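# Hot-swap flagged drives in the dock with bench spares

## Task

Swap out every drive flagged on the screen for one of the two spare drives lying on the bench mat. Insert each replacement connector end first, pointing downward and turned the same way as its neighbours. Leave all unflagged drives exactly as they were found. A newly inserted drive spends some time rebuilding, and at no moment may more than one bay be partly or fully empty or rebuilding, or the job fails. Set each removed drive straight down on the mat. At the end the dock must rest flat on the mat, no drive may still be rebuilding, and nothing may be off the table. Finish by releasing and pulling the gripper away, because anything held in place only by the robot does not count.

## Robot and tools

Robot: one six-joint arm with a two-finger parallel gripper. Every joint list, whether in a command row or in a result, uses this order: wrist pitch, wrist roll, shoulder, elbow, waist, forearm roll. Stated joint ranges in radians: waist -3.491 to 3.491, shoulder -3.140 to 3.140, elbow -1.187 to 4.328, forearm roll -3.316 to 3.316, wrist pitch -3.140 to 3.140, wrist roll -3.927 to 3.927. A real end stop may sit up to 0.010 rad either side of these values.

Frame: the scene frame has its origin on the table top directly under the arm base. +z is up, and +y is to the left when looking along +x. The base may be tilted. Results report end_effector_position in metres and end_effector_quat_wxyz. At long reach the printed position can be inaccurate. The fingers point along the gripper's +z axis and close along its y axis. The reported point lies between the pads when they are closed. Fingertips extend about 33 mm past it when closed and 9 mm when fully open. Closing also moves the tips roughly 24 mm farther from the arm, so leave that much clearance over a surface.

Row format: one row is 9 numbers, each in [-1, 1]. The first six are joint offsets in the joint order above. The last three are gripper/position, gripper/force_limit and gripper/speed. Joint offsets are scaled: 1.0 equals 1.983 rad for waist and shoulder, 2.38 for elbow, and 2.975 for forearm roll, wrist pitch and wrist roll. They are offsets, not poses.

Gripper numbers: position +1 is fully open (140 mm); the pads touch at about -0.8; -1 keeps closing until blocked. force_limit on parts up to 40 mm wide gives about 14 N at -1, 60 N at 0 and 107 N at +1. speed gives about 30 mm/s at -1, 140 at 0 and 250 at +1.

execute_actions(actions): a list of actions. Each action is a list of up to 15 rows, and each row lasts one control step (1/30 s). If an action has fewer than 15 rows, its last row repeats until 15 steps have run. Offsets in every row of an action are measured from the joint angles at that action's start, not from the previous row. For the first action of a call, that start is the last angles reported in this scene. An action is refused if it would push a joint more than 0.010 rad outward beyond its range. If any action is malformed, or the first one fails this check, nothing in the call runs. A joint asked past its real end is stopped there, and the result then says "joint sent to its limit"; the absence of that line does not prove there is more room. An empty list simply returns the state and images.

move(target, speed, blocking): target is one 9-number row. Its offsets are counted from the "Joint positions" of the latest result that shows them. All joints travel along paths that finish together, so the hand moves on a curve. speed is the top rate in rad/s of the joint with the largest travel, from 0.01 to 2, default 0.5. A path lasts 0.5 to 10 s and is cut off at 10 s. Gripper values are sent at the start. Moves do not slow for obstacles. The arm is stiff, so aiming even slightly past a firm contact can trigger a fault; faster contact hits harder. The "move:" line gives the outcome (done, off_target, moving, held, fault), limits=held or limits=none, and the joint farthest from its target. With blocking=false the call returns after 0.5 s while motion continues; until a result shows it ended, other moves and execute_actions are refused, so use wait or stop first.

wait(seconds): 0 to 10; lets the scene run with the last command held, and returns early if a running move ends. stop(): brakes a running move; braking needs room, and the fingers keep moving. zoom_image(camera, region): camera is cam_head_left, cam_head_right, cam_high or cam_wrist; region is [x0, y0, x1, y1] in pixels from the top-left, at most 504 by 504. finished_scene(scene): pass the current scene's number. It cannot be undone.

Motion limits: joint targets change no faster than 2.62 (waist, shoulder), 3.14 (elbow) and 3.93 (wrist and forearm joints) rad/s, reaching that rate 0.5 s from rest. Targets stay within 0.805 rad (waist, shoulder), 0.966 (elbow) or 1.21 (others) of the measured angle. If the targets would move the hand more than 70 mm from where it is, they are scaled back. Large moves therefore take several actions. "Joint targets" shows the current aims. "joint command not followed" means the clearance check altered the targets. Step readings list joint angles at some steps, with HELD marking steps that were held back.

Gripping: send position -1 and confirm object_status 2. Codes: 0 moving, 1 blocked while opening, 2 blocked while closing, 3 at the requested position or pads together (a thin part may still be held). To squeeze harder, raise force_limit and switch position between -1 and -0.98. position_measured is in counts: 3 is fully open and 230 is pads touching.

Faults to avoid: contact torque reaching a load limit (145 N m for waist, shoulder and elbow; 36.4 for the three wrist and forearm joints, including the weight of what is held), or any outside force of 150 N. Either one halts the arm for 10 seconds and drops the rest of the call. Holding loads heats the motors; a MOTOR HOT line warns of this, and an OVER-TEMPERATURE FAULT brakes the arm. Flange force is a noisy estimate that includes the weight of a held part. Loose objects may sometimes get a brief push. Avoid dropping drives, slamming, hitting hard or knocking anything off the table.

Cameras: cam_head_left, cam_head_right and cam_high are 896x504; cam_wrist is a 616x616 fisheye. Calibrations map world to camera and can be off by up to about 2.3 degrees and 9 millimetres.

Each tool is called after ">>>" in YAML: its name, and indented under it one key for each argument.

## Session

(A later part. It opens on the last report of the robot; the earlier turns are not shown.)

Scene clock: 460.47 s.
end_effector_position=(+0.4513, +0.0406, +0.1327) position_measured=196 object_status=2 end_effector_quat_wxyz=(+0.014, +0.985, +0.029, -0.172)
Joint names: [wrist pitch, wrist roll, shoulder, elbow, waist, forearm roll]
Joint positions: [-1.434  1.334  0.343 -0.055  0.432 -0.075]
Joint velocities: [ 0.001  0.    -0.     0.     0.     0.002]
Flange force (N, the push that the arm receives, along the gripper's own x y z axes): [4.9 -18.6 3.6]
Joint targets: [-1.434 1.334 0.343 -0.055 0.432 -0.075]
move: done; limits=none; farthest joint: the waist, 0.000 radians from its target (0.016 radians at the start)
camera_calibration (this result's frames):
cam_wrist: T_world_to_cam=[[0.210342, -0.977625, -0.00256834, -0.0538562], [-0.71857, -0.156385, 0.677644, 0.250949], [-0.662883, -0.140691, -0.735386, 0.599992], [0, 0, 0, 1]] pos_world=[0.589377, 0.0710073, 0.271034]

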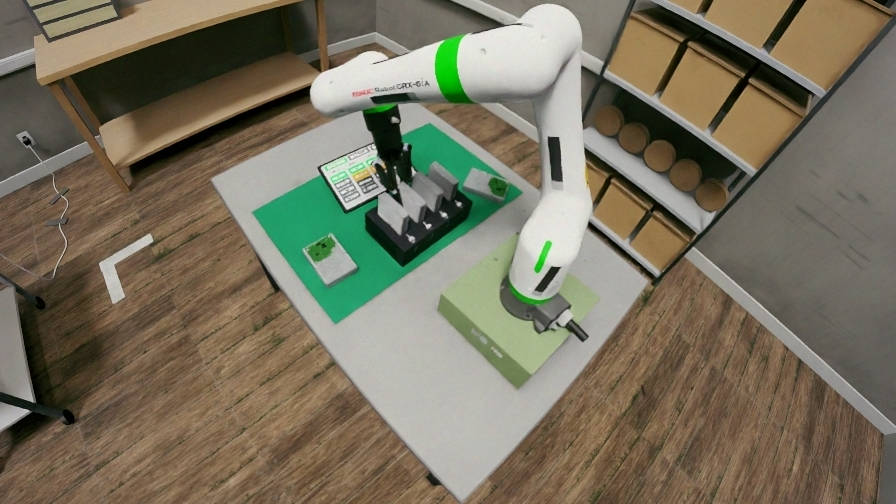

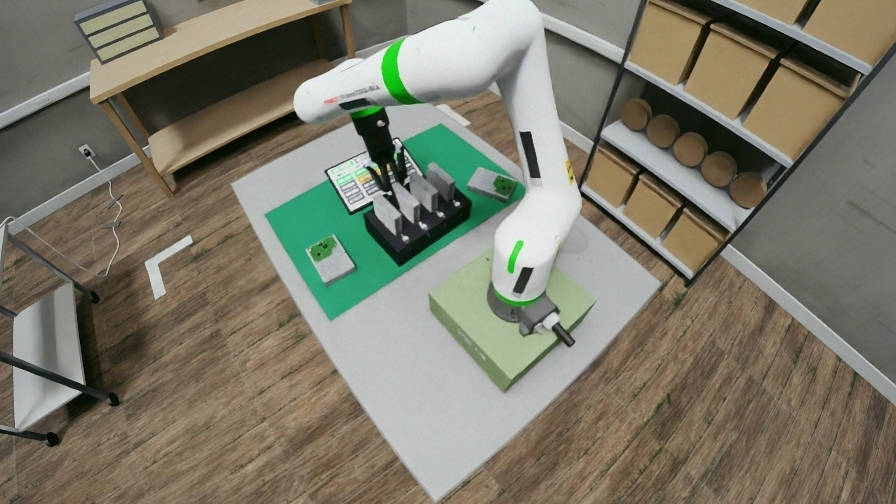

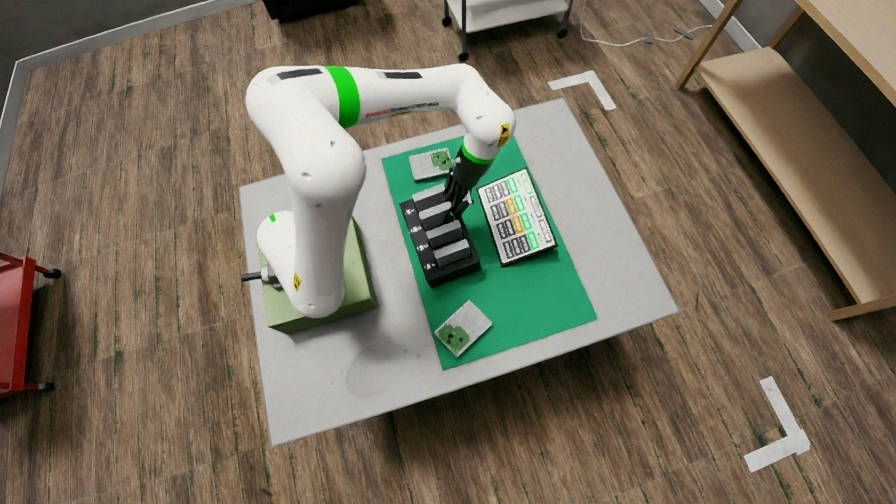

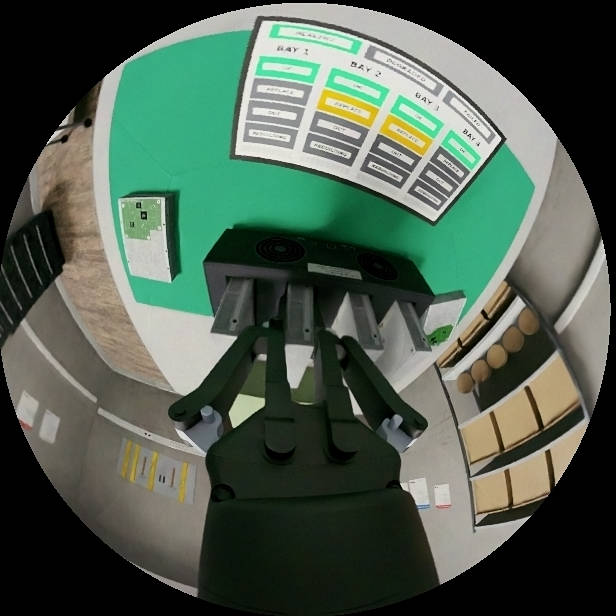

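>>> execute_actions:
  actions:
    - [[0,0,0,0,0,0,-0.25,0.6,0.5]]
    - [[0,0,0,0,0,0,-0.25,0.6,0.5]]

>>> move:
  target: [0.0578,-0.0336,-0.2405,-0.130,0.049,0.025,-0.25,0.6,0.5]
  speed: 0.3

Scene clock: 498.80 s.
end_effector_position=(+0.4513, +0.0406, +0.1327) position_measured=160 object_status=3 end_effector_quat_wxyz=(+0.014, +0.985, +0.029, -0.172)
Joint names: [wrist pitch, wrist roll, shoulder, elbow, waist, forearm roll]
Joint positions: [-1.434  1.334  0.343 -0.055  0.432 -0.075]
Joint velocities: [ 0.001  0.     0.     0.001 -0.    -0.001]
Flange force (N, the push that the arm receives, along the gripper's own x y z axes): [11.6 -0.4 -5.4]
Flange force at the end of the 1st action (N, along the gripper's axes at the end of the call): [6.3 0.9 -2.7]
Joint targets: [-1.434 1.334 0.343 -0.055 0.432 -0.075]
Step readings (joint positions; steps 1 to 15: 1st action; 16 to 30: 2nd action):
0: [-1.434 1.334 0.343 -0.055 0.432 -0.075]
1: [-1.434 1.334 0.343 -0.055 0.432 -0.075]
2: [-1.434 1.334 0.343 -0.055 0.432 -0.075]
4: [-1.434 1.334 0.343 -0.055 0.431 -0.075]
8: [-1.434 1.334 0.343 -0.055 0.431 -0.075]
15: [-1.434 1.334 0.343 -0.055 0.432 -0.075]
16: [-1.434 1.334 0.343 -0.055 0.432 -0.075]
17: [-1.434 1.334 0.343 -0.055 0.432 -0.075]
19: [-1.434 1.334 0.343 -0.055 0.432 -0.075]
23: [-1.434 1.334 0.343 -0.055 0.432 -0.075]
30: Joint positions above
camera_calibration (this result's frames):
cam_wrist: T_world_to_cam=[[0.210341, -0.977625, -0.00254515, -0.053873], [-0.71853, -0.15636, 0.677692, 0.25091], [-0.662926, -0.140717, -0.735342, 0.599989], [0, 0, 0, 1]] pos_world=[0.589367, 0.0709935, 0.27102]

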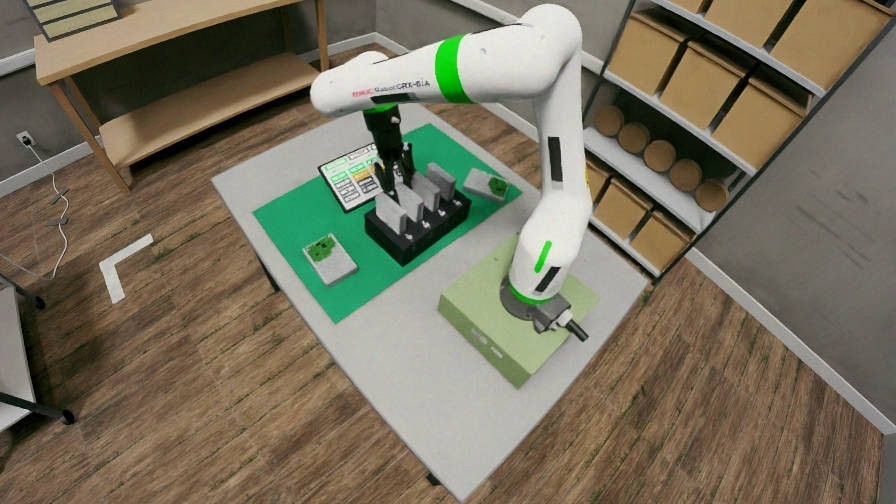

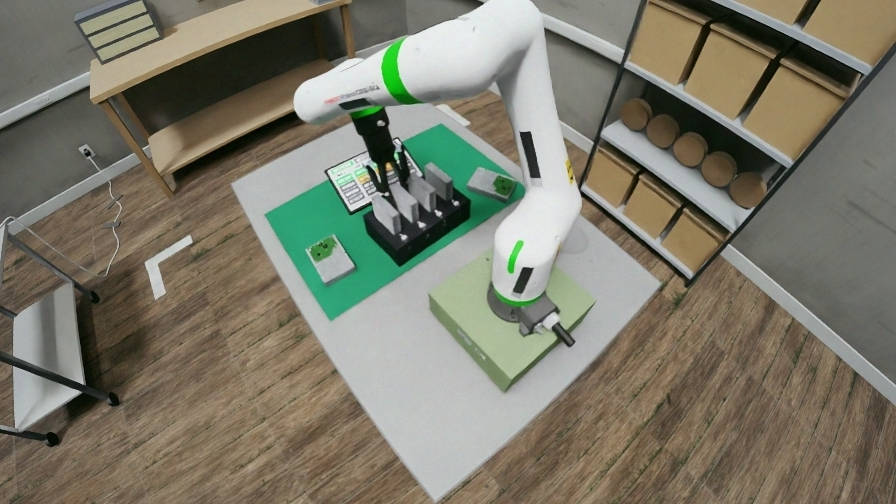

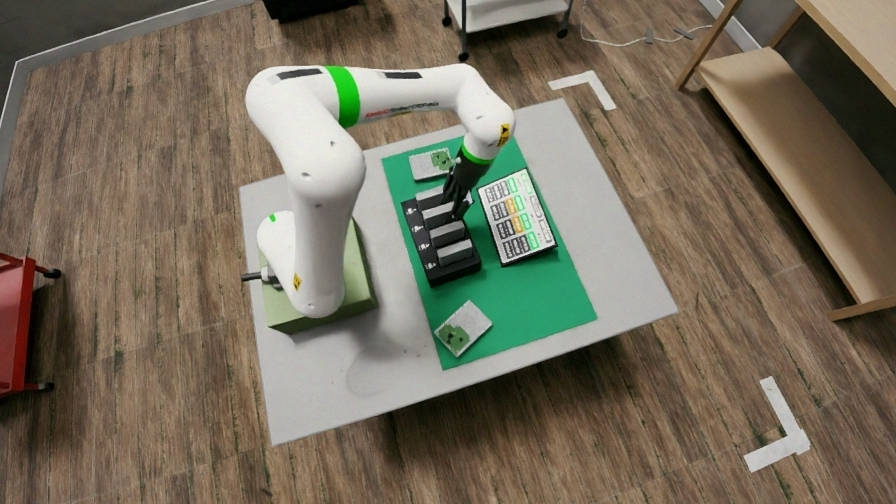

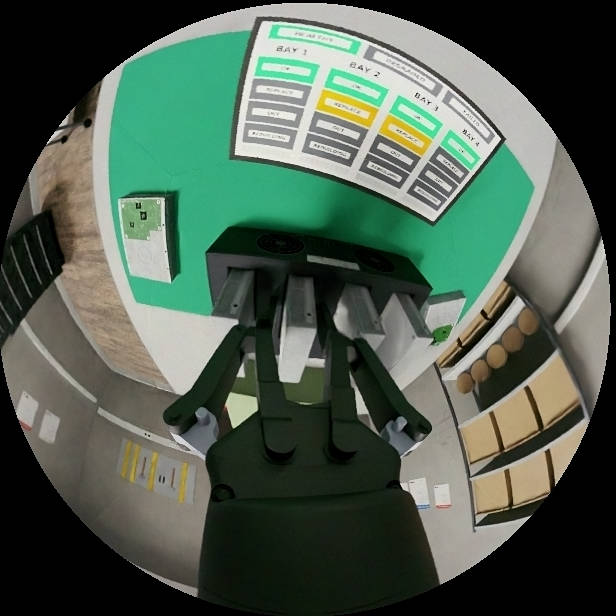

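Scene clock: 500.73 s.
end_effector_position=(+0.4194, +0.0430, +0.2208) position_measured=160 object_status=3 end_effector_quat_wxyz=(-0.002, +0.999, +0.040, -0.001)
Joint names: [wrist pitch, wrist roll, shoulder, elbow, waist, forearm roll]
Joint positions: [-1.262  1.234 -0.134 -0.365  0.529 -0.001]
Joint velocities: [-0.    -0.002 -0.     0.002  0.    -0.   ]
Flange force (N, the push that the arm receives, along the gripper's own x y z axes): [8.4 -1.0 -2.7]
Joint targets: [-1.262 1.234 -0.134 -0.365 0.529 -0.001]
move: done; limits=none; farthest joint: the waist, 0.000 radians from its target (0.098 radians at the start)
camera_calibration (this result's frames):
cam_wrist: T_world_to_cam=[[0.225067, -0.973939, 0.0280513, -0.0576721], [-0.899463, -0.196616, 0.390268, 0.309794], [-0.374582, -0.113068, -0.920274, 0.562705], [0, 0, 0, 1]] pos_world=[0.502407, 0.068365, 0.398558]

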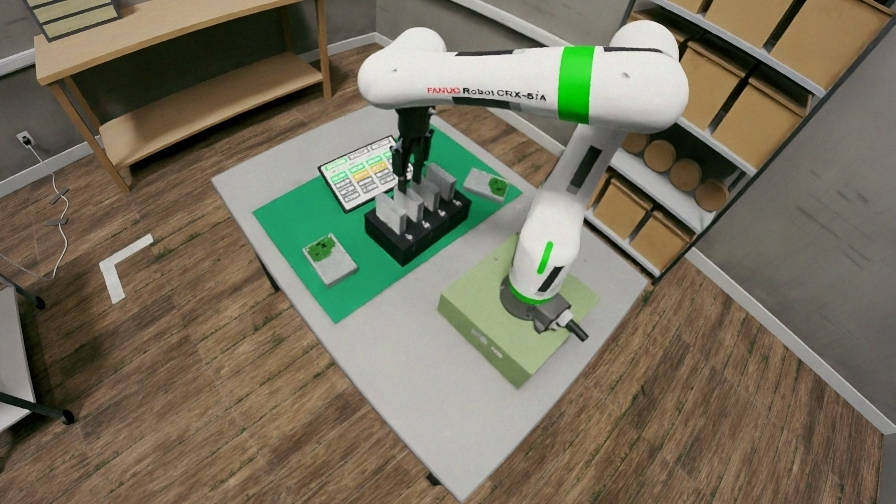

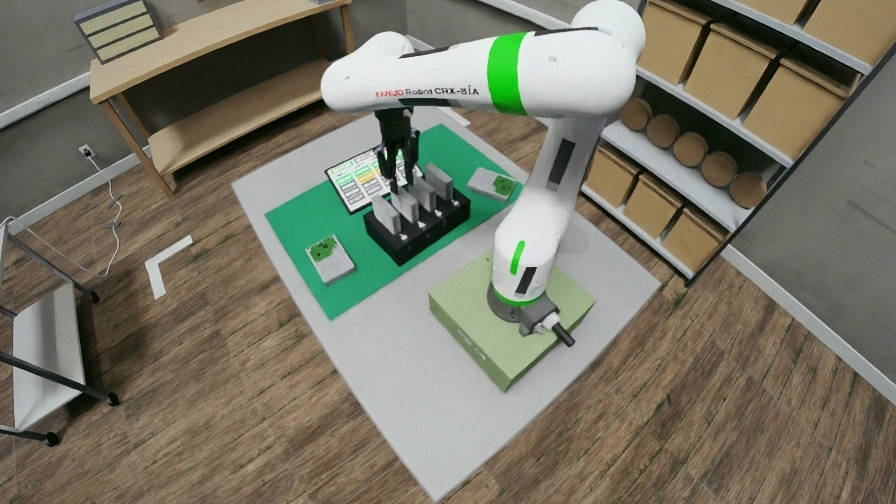

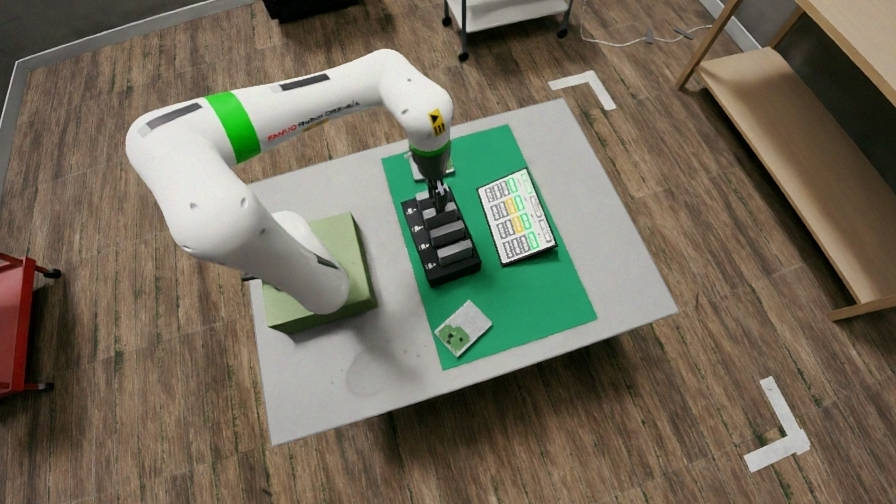

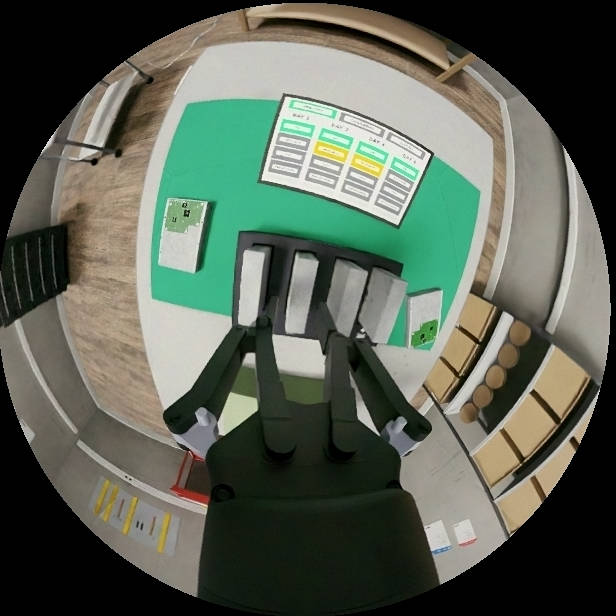

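>>> move:
  target: [0.048,0,0.0308,-0.034,-0.001,0,-0.25,1,0.3]
  speed: 0.15

>>> execute_actions:
  actions:
    - [[0,0,0,0,0,0,-1,1,0.3]]
    - [[0,0,0,0,0,0,-1,1,0.3]]
    - [[-0.035,0,-0.023,0.025,0,0,-1,1,0.3]]
    - [[-0.035,0,-0.023,0.025,0,0,-1,1,0.3]]

Scene clock: 506.37 s.
end_effector_position=(+0.4219, +0.0434, +0.1648) position_measured=160 object_status=3 end_effector_quat_wxyz=(-0.002, +0.999, +0.039, -0.001)
Joint names: [wrist pitch, wrist roll, shoulder, elbow, waist, forearm roll]
Joint positions: [-1.119  1.234 -0.073 -0.446  0.527 -0.001]
Joint velocities: [ 0.001 -0.001 -0.    -0.001  0.     0.   ]
Flange force (N, the push that the arm receives, along the gripper's own x y z axes): [6.1 1.5 -1.7]
Joint targets: [-1.119 1.234 -0.073 -0.446 0.527 -0.001]
move: done; limits=none; farthest joint: the waist, 0.000 radians from its target (0.002 radians at the start)
camera_calibration (this result's frames):
cam_wrist: T_world_to_cam=[[0.223057, -0.974399, 0.0281452, -0.0553835], [-0.900175, -0.194814, 0.389527, 0.334271], [-0.374072, -0.112222, -0.920585, 0.51193], [0, 0, 0, 1]] pos_world=[0.504754, 0.0686049, 0.342626]

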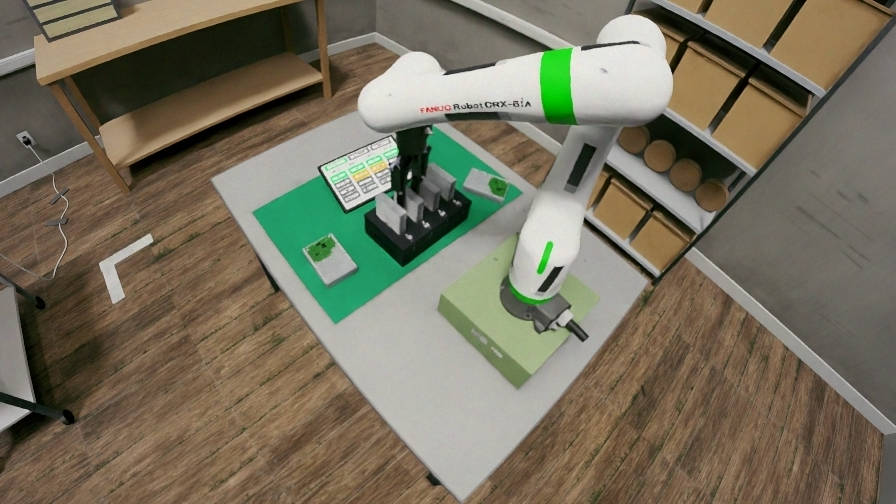

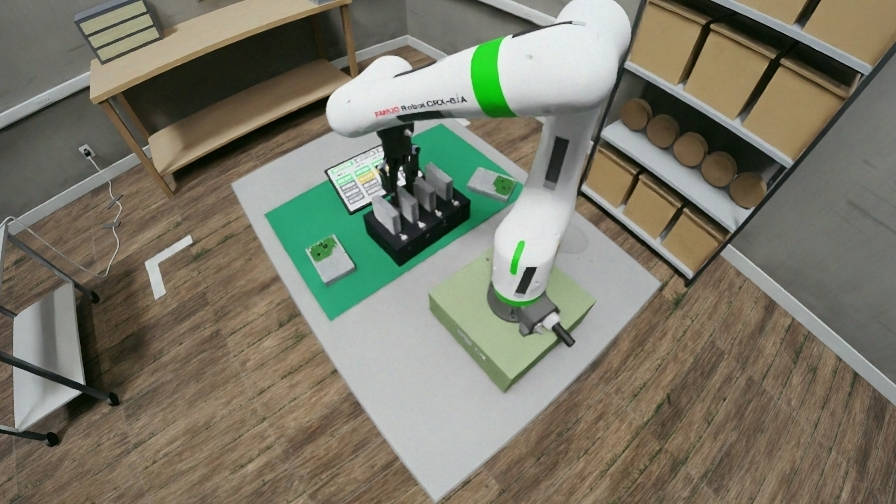

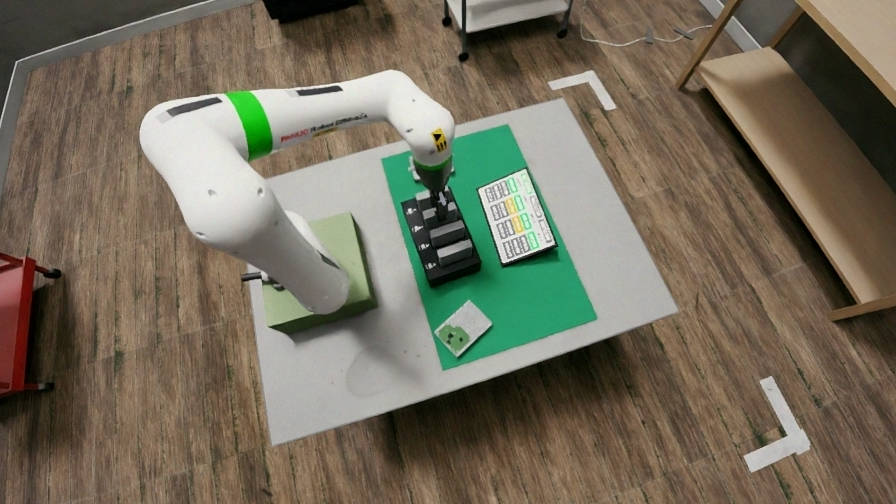

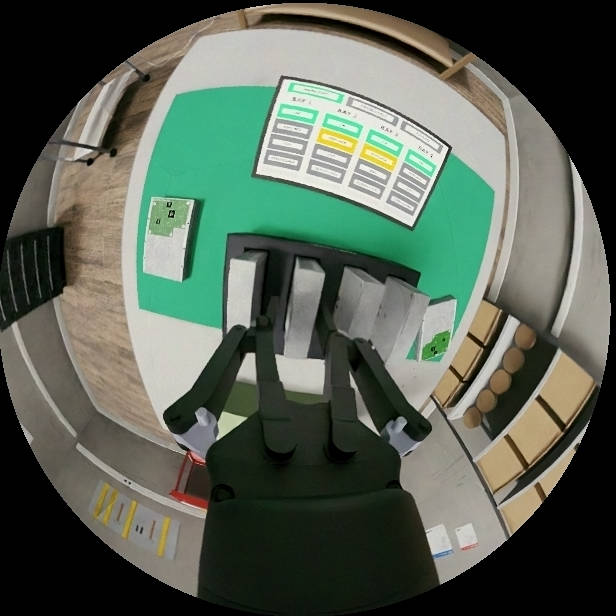

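Scene clock: 508.37 s.
end_effector_position=(+0.4164, +0.0407, +0.2481) position_measured=199 object_status=2 end_effector_quat_wxyz=(-0.002, +0.999, +0.039, -0.000)
Joint names: [wrist pitch, wrist roll, shoulder, elbow, waist, forearm roll]
Joint positions: [-1.328  1.234 -0.164 -0.327  0.527 -0.001]
Joint velocities: [-0.     0.     0.001  0.003 -0.    -0.002]
Flange force (N, the push that the arm receives, along the gripper's own x y z axes): [3.4 2.3 32.7]
Flange force at the end of the 1st action (N, along the gripper's axes at the end of the call): [6.3 26.3 -26.0]
Flange force at the end of the 2nd action (N, along the gripper's axes at the end of the call): [4.1 25.6 -26.1]
Flange force at the end of the 3rd action (N, along the gripper's axes at the end of the call): [14.2 -5.3 31.4]
Joint targets: [-1.328 1.234 -0.164 -0.327 0.527 -0.001]
Step readings (joint positions; steps 1 to 15: 1st action; 16 to 30: 2nd action; 31 to 45: 3rd action; 46 to 60: 4th action):
0: [-1.119 1.234 -0.073 -0.446 0.527 -0.001]
1: [-1.119 1.234 -0.073 -0.446 0.527 -0.001]
2: [-1.119 1.234 -0.073 -0.446 0.527 -0.001]
4: [-1.119 1.234 -0.073 -0.446 0.527 -0.000]
8: [-1.119 1.234 -0.073 -0.446 0.526 0.000]
15: [-1.119 1.234 -0.073 -0.446 0.527 -0.000]
16: [-1.119 1.234 -0.073 -0.446 0.527 -0.000]
17: [-1.119 1.234 -0.073 -0.446 0.527 -0.000]
19: [-1.119 1.234 -0.073 -0.446 0.527 -0.000]
23: [-1.119 1.234 -0.073 -0.446 0.527 -0.000]
30: [-1.119 1.234 -0.073 -0.446 0.527 -0.000]
31: [-1.119 1.234 -0.073 -0.446 0.527 -0.000]
32: [-1.123 1.234 -0.074 -0.444 0.527 -0.001]
34: [-1.156 1.234 -0.088 -0.424 0.527 -0.003]
38: [-1.222 1.234 -0.118 -0.387 0.527 -0.000]
45: [-1.224 1.234 -0.118 -0.386 0.527 -0.001]
46: [-1.224 1.234 -0.118 -0.386 0.527 -0.001]
47: [-1.228 1.234 -0.120 -0.384 0.527 -0.001]
49: [-1.261 1.234 -0.134 -0.365 0.527 -0.001]
53: [-1.327 1.234 -0.164 -0.327 0.527 -0.000]
60: Joint positions above
camera_calibration (this result's frames):
cam_wrist: T_world_to_cam=[[0.222842, -0.974463, 0.0276334, -0.0589478], [-0.900814, -0.194998, 0.387955, 0.296992], [-0.372659, -0.111345, -0.921264, 0.585832], [0, 0, 0, 1]] pos_world=[0.498986, 0.0656999, 0.426116]

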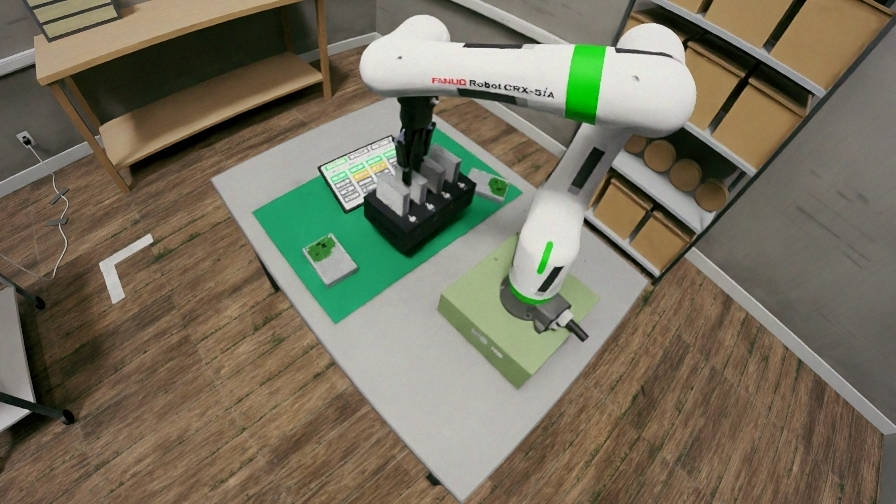

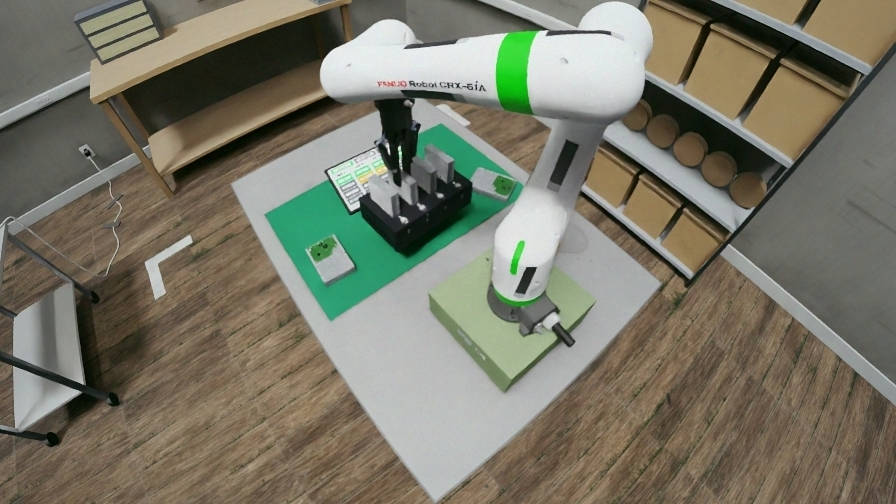

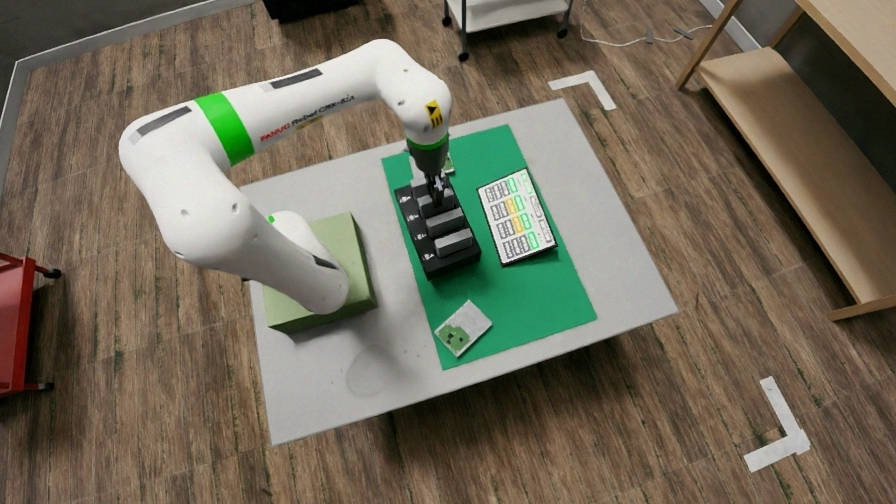

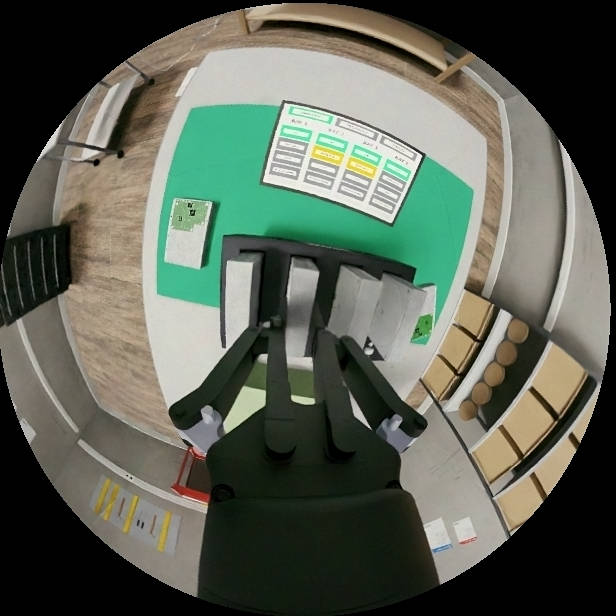

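>>> move:
  target: [0.066,0,0.044,-0.047,0,0,-1,1,0.3]
  speed: 0.1

>>> execute_actions:
  actions:
    - [[0.003,0,0.002,-0.002,0,0,-1,1,0.3]]
    - [[0.003,0,0.002,-0.002,0,0,-0.25,1,0.3]]
    - [[0.003,0,0.002,-0.002,0,0,-0.25,1,0.3]]

Scene clock: 519.77 s.
end_effector_position=(+0.4219, +0.0435, +0.1691) position_measured=199 object_status=2 end_effector_quat_wxyz=(-0.002, +0.999, +0.038, -0.001)
Joint names: [wrist pitch, wrist roll, shoulder, elbow, waist, forearm roll]
Joint positions: [-1.132  1.234 -0.077 -0.439  0.527 -0.001]
Joint velocities: [-0.001  0.001  0.     0.002  0.     0.001]
Flange force (N, the push that the arm receives, along the gripper's own x y z axes): [7.0 -4.9 27.1]
Joint targets: [-1.132 1.234 -0.077 -0.439 0.527 -0.001]
move: done; limits=none; farthest joint: the waist, 0.000 radians from its target (0.000 radians at the start)
camera_calibration (this result's frames):
cam_wrist: T_world_to_cam=[[0.222764, -0.974467, 0.0280957, -0.0553204], [-0.899849, -0.194449, 0.390464, 0.332324], [-0.375032, -0.112263, -0.920189, 0.51621], [0, 0, 0, 1]] pos_world=[0.50496, 0.0686635, 0.346804]

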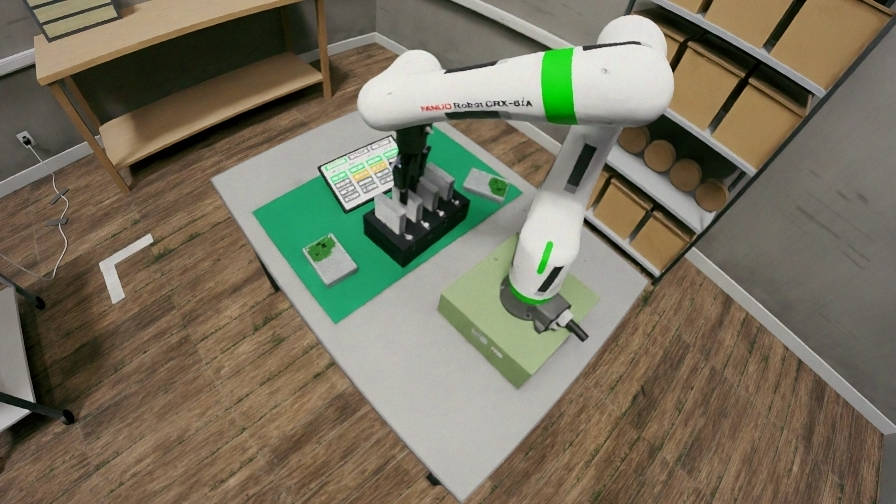

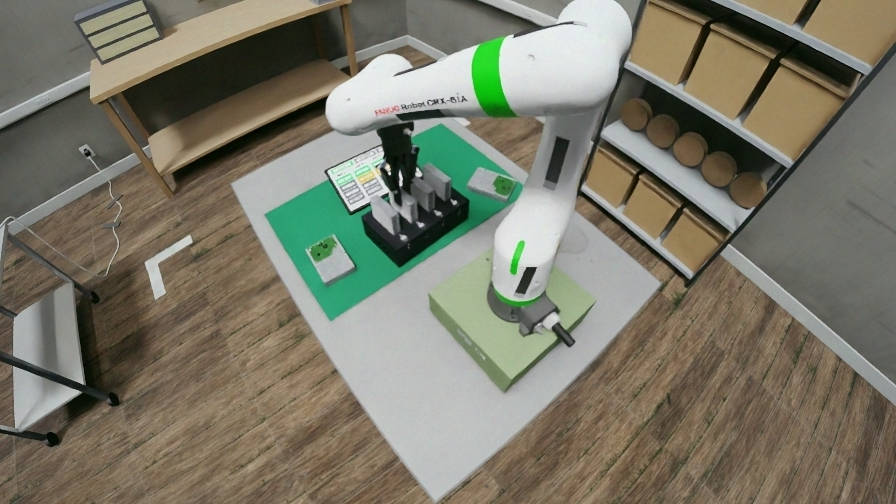

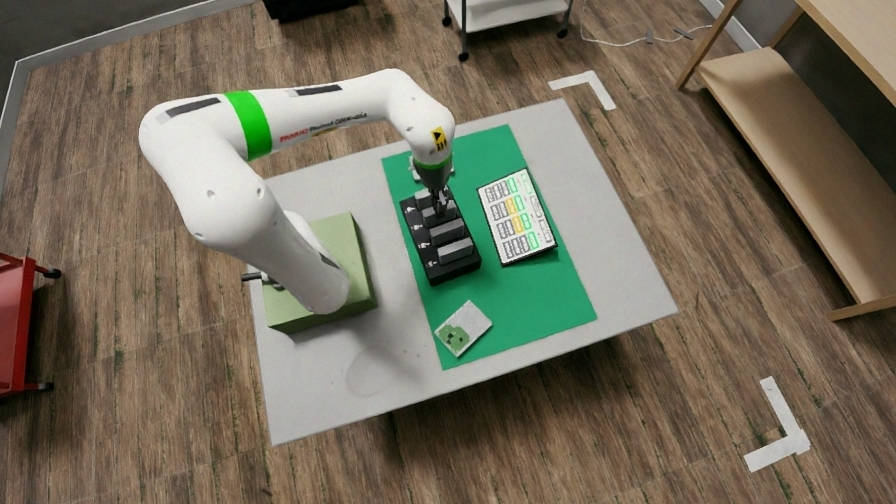

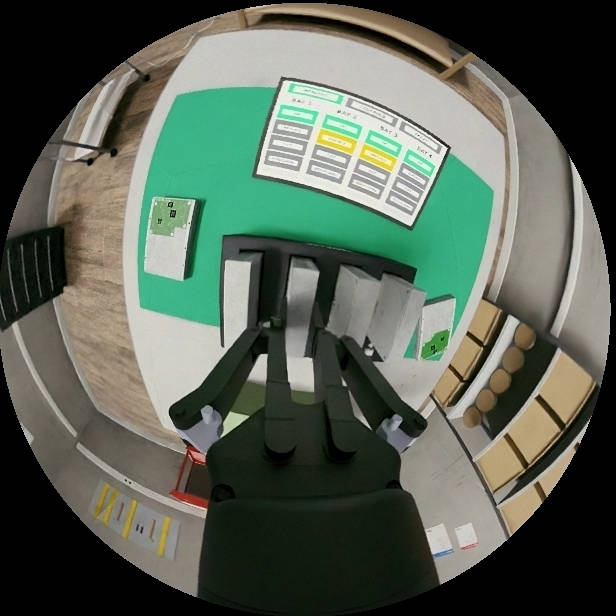

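Scene clock: 521.27 s.
end_effector_position=(+0.4221, +0.0436, +0.1589) position_measured=160 object_status=3 end_effector_quat_wxyz=(-0.002, +0.999, +0.038, -0.001)
Joint names: [wrist pitch, wrist roll, shoulder, elbow, waist, forearm roll]
Joint positions: [-1.105  1.234 -0.065 -0.453  0.527 -0.001]
Joint velocities: [ 0.     0.001 -0.    -0.     0.    -0.   ]
Flange force (N, the push that the arm receives, along the gripper's own x y z axes): [12.1 1.4 0.3]
Flange force at the end of the 1st action (N, along the gripper's axes at the end of the call): [-4.0 -5.9 -11.4]
Flange force at the end of the 2nd action (N, along the gripper's axes at the end of the call): [7.2 -2.2 -0.1]
Joint targets: [-1.105 1.234 -0.065 -0.453 0.527 -0.001]
Step readings (joint positions; steps 1 to 15: 1st action; 16 to 30: 2nd action; 31 to 45: 3rd action):
0: [-1.132 1.234 -0.077 -0.439 0.527 -0.001]
1: [-1.131 1.234 -0.077 -0.439 0.527 -0.001]
2: [-1.128 1.234 -0.075 -0.440 0.527 -0.001]
4: [-1.123 1.234 -0.073 -0.443 0.527 -0.001]
8: [-1.123 1.234 -0.073 -0.443 0.527 -0.001]
15: [-1.123 1.234 -0.073 -0.443 0.527 -0.001]
16: [-1.123 1.234 -0.073 -0.443 0.527 -0.001]
17: [-1.119 1.234 -0.071 -0.445 0.527 -0.001]
19: [-1.114 1.234 -0.068 -0.448 0.527 -0.001]
23: [-1.114 1.234 -0.068 -0.448 0.527 -0.001]
30: [-1.114 1.234 -0.069 -0.448 0.527 -0.001]
31: [-1.114 1.234 -0.069 -0.448 0.527 -0.001]
32: [-1.111 1.234 -0.068 -0.450 0.527 -0.001]
34: [-1.105 1.234 -0.065 -0.453 0.527 -0.001]
38: [-1.105 1.234 -0.065 -0.453 0.527 -0.001]
45: Joint positions above
camera_calibration (this result's frames):
cam_wrist: T_world_to_cam=[[0.22273, -0.974479, 0.0279802, -0.0549317], [-0.900118, -0.194541, 0.389797, 0.336696], [-0.374405, -0.112005, -0.920476, 0.506719], [0, 0, 0, 1]] pos_world=[0.50502, 0.0687265, 0.336716]

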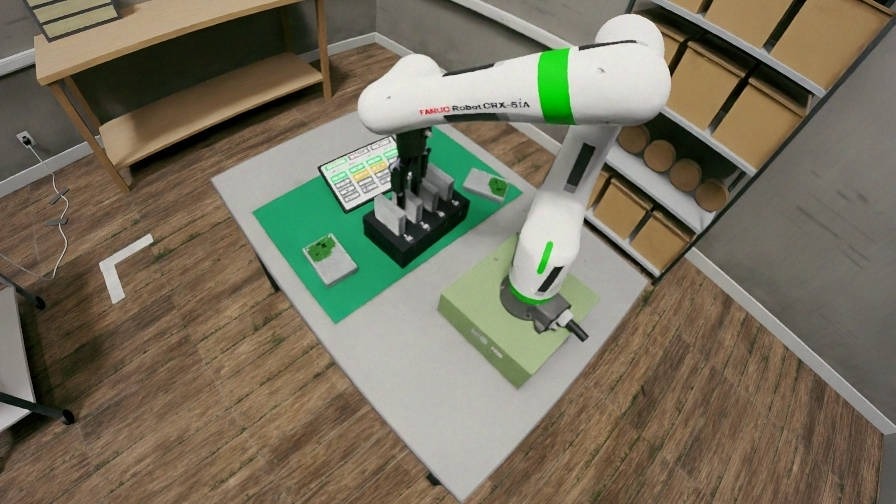

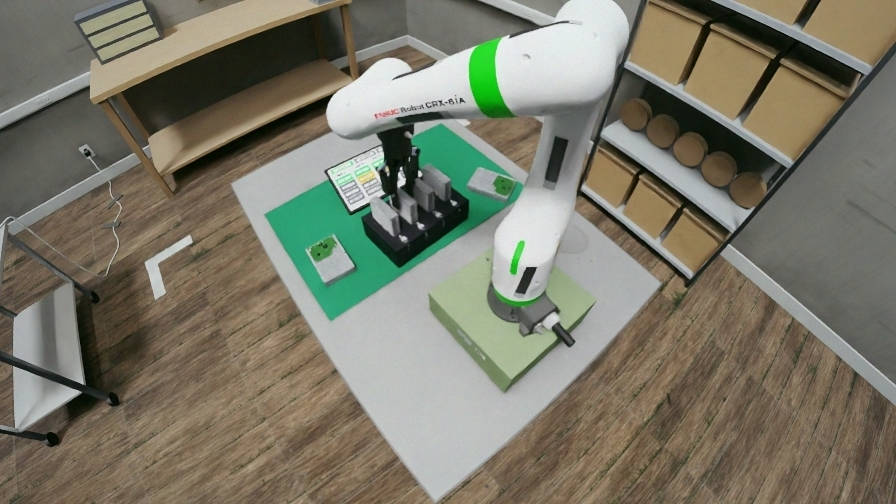

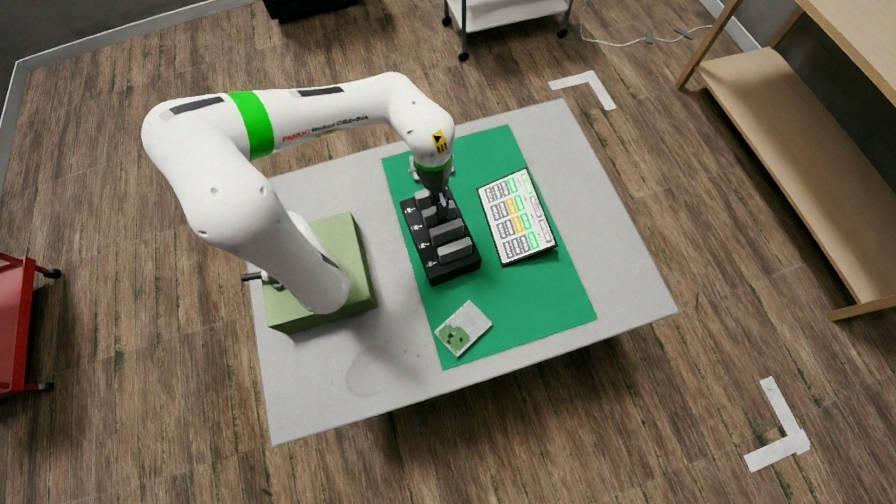

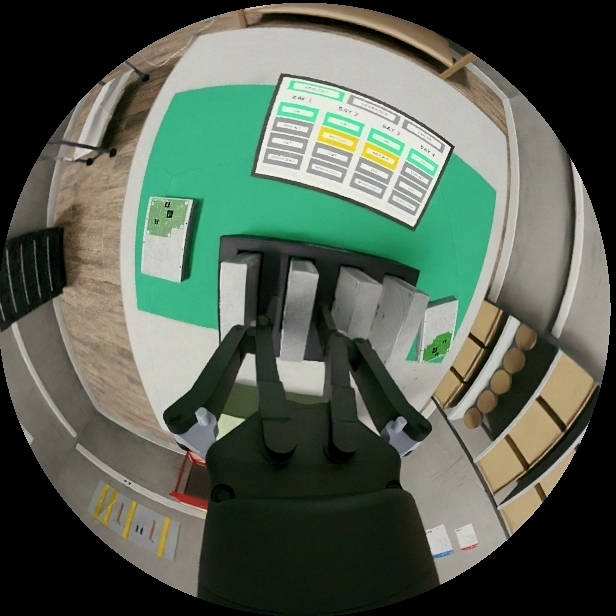

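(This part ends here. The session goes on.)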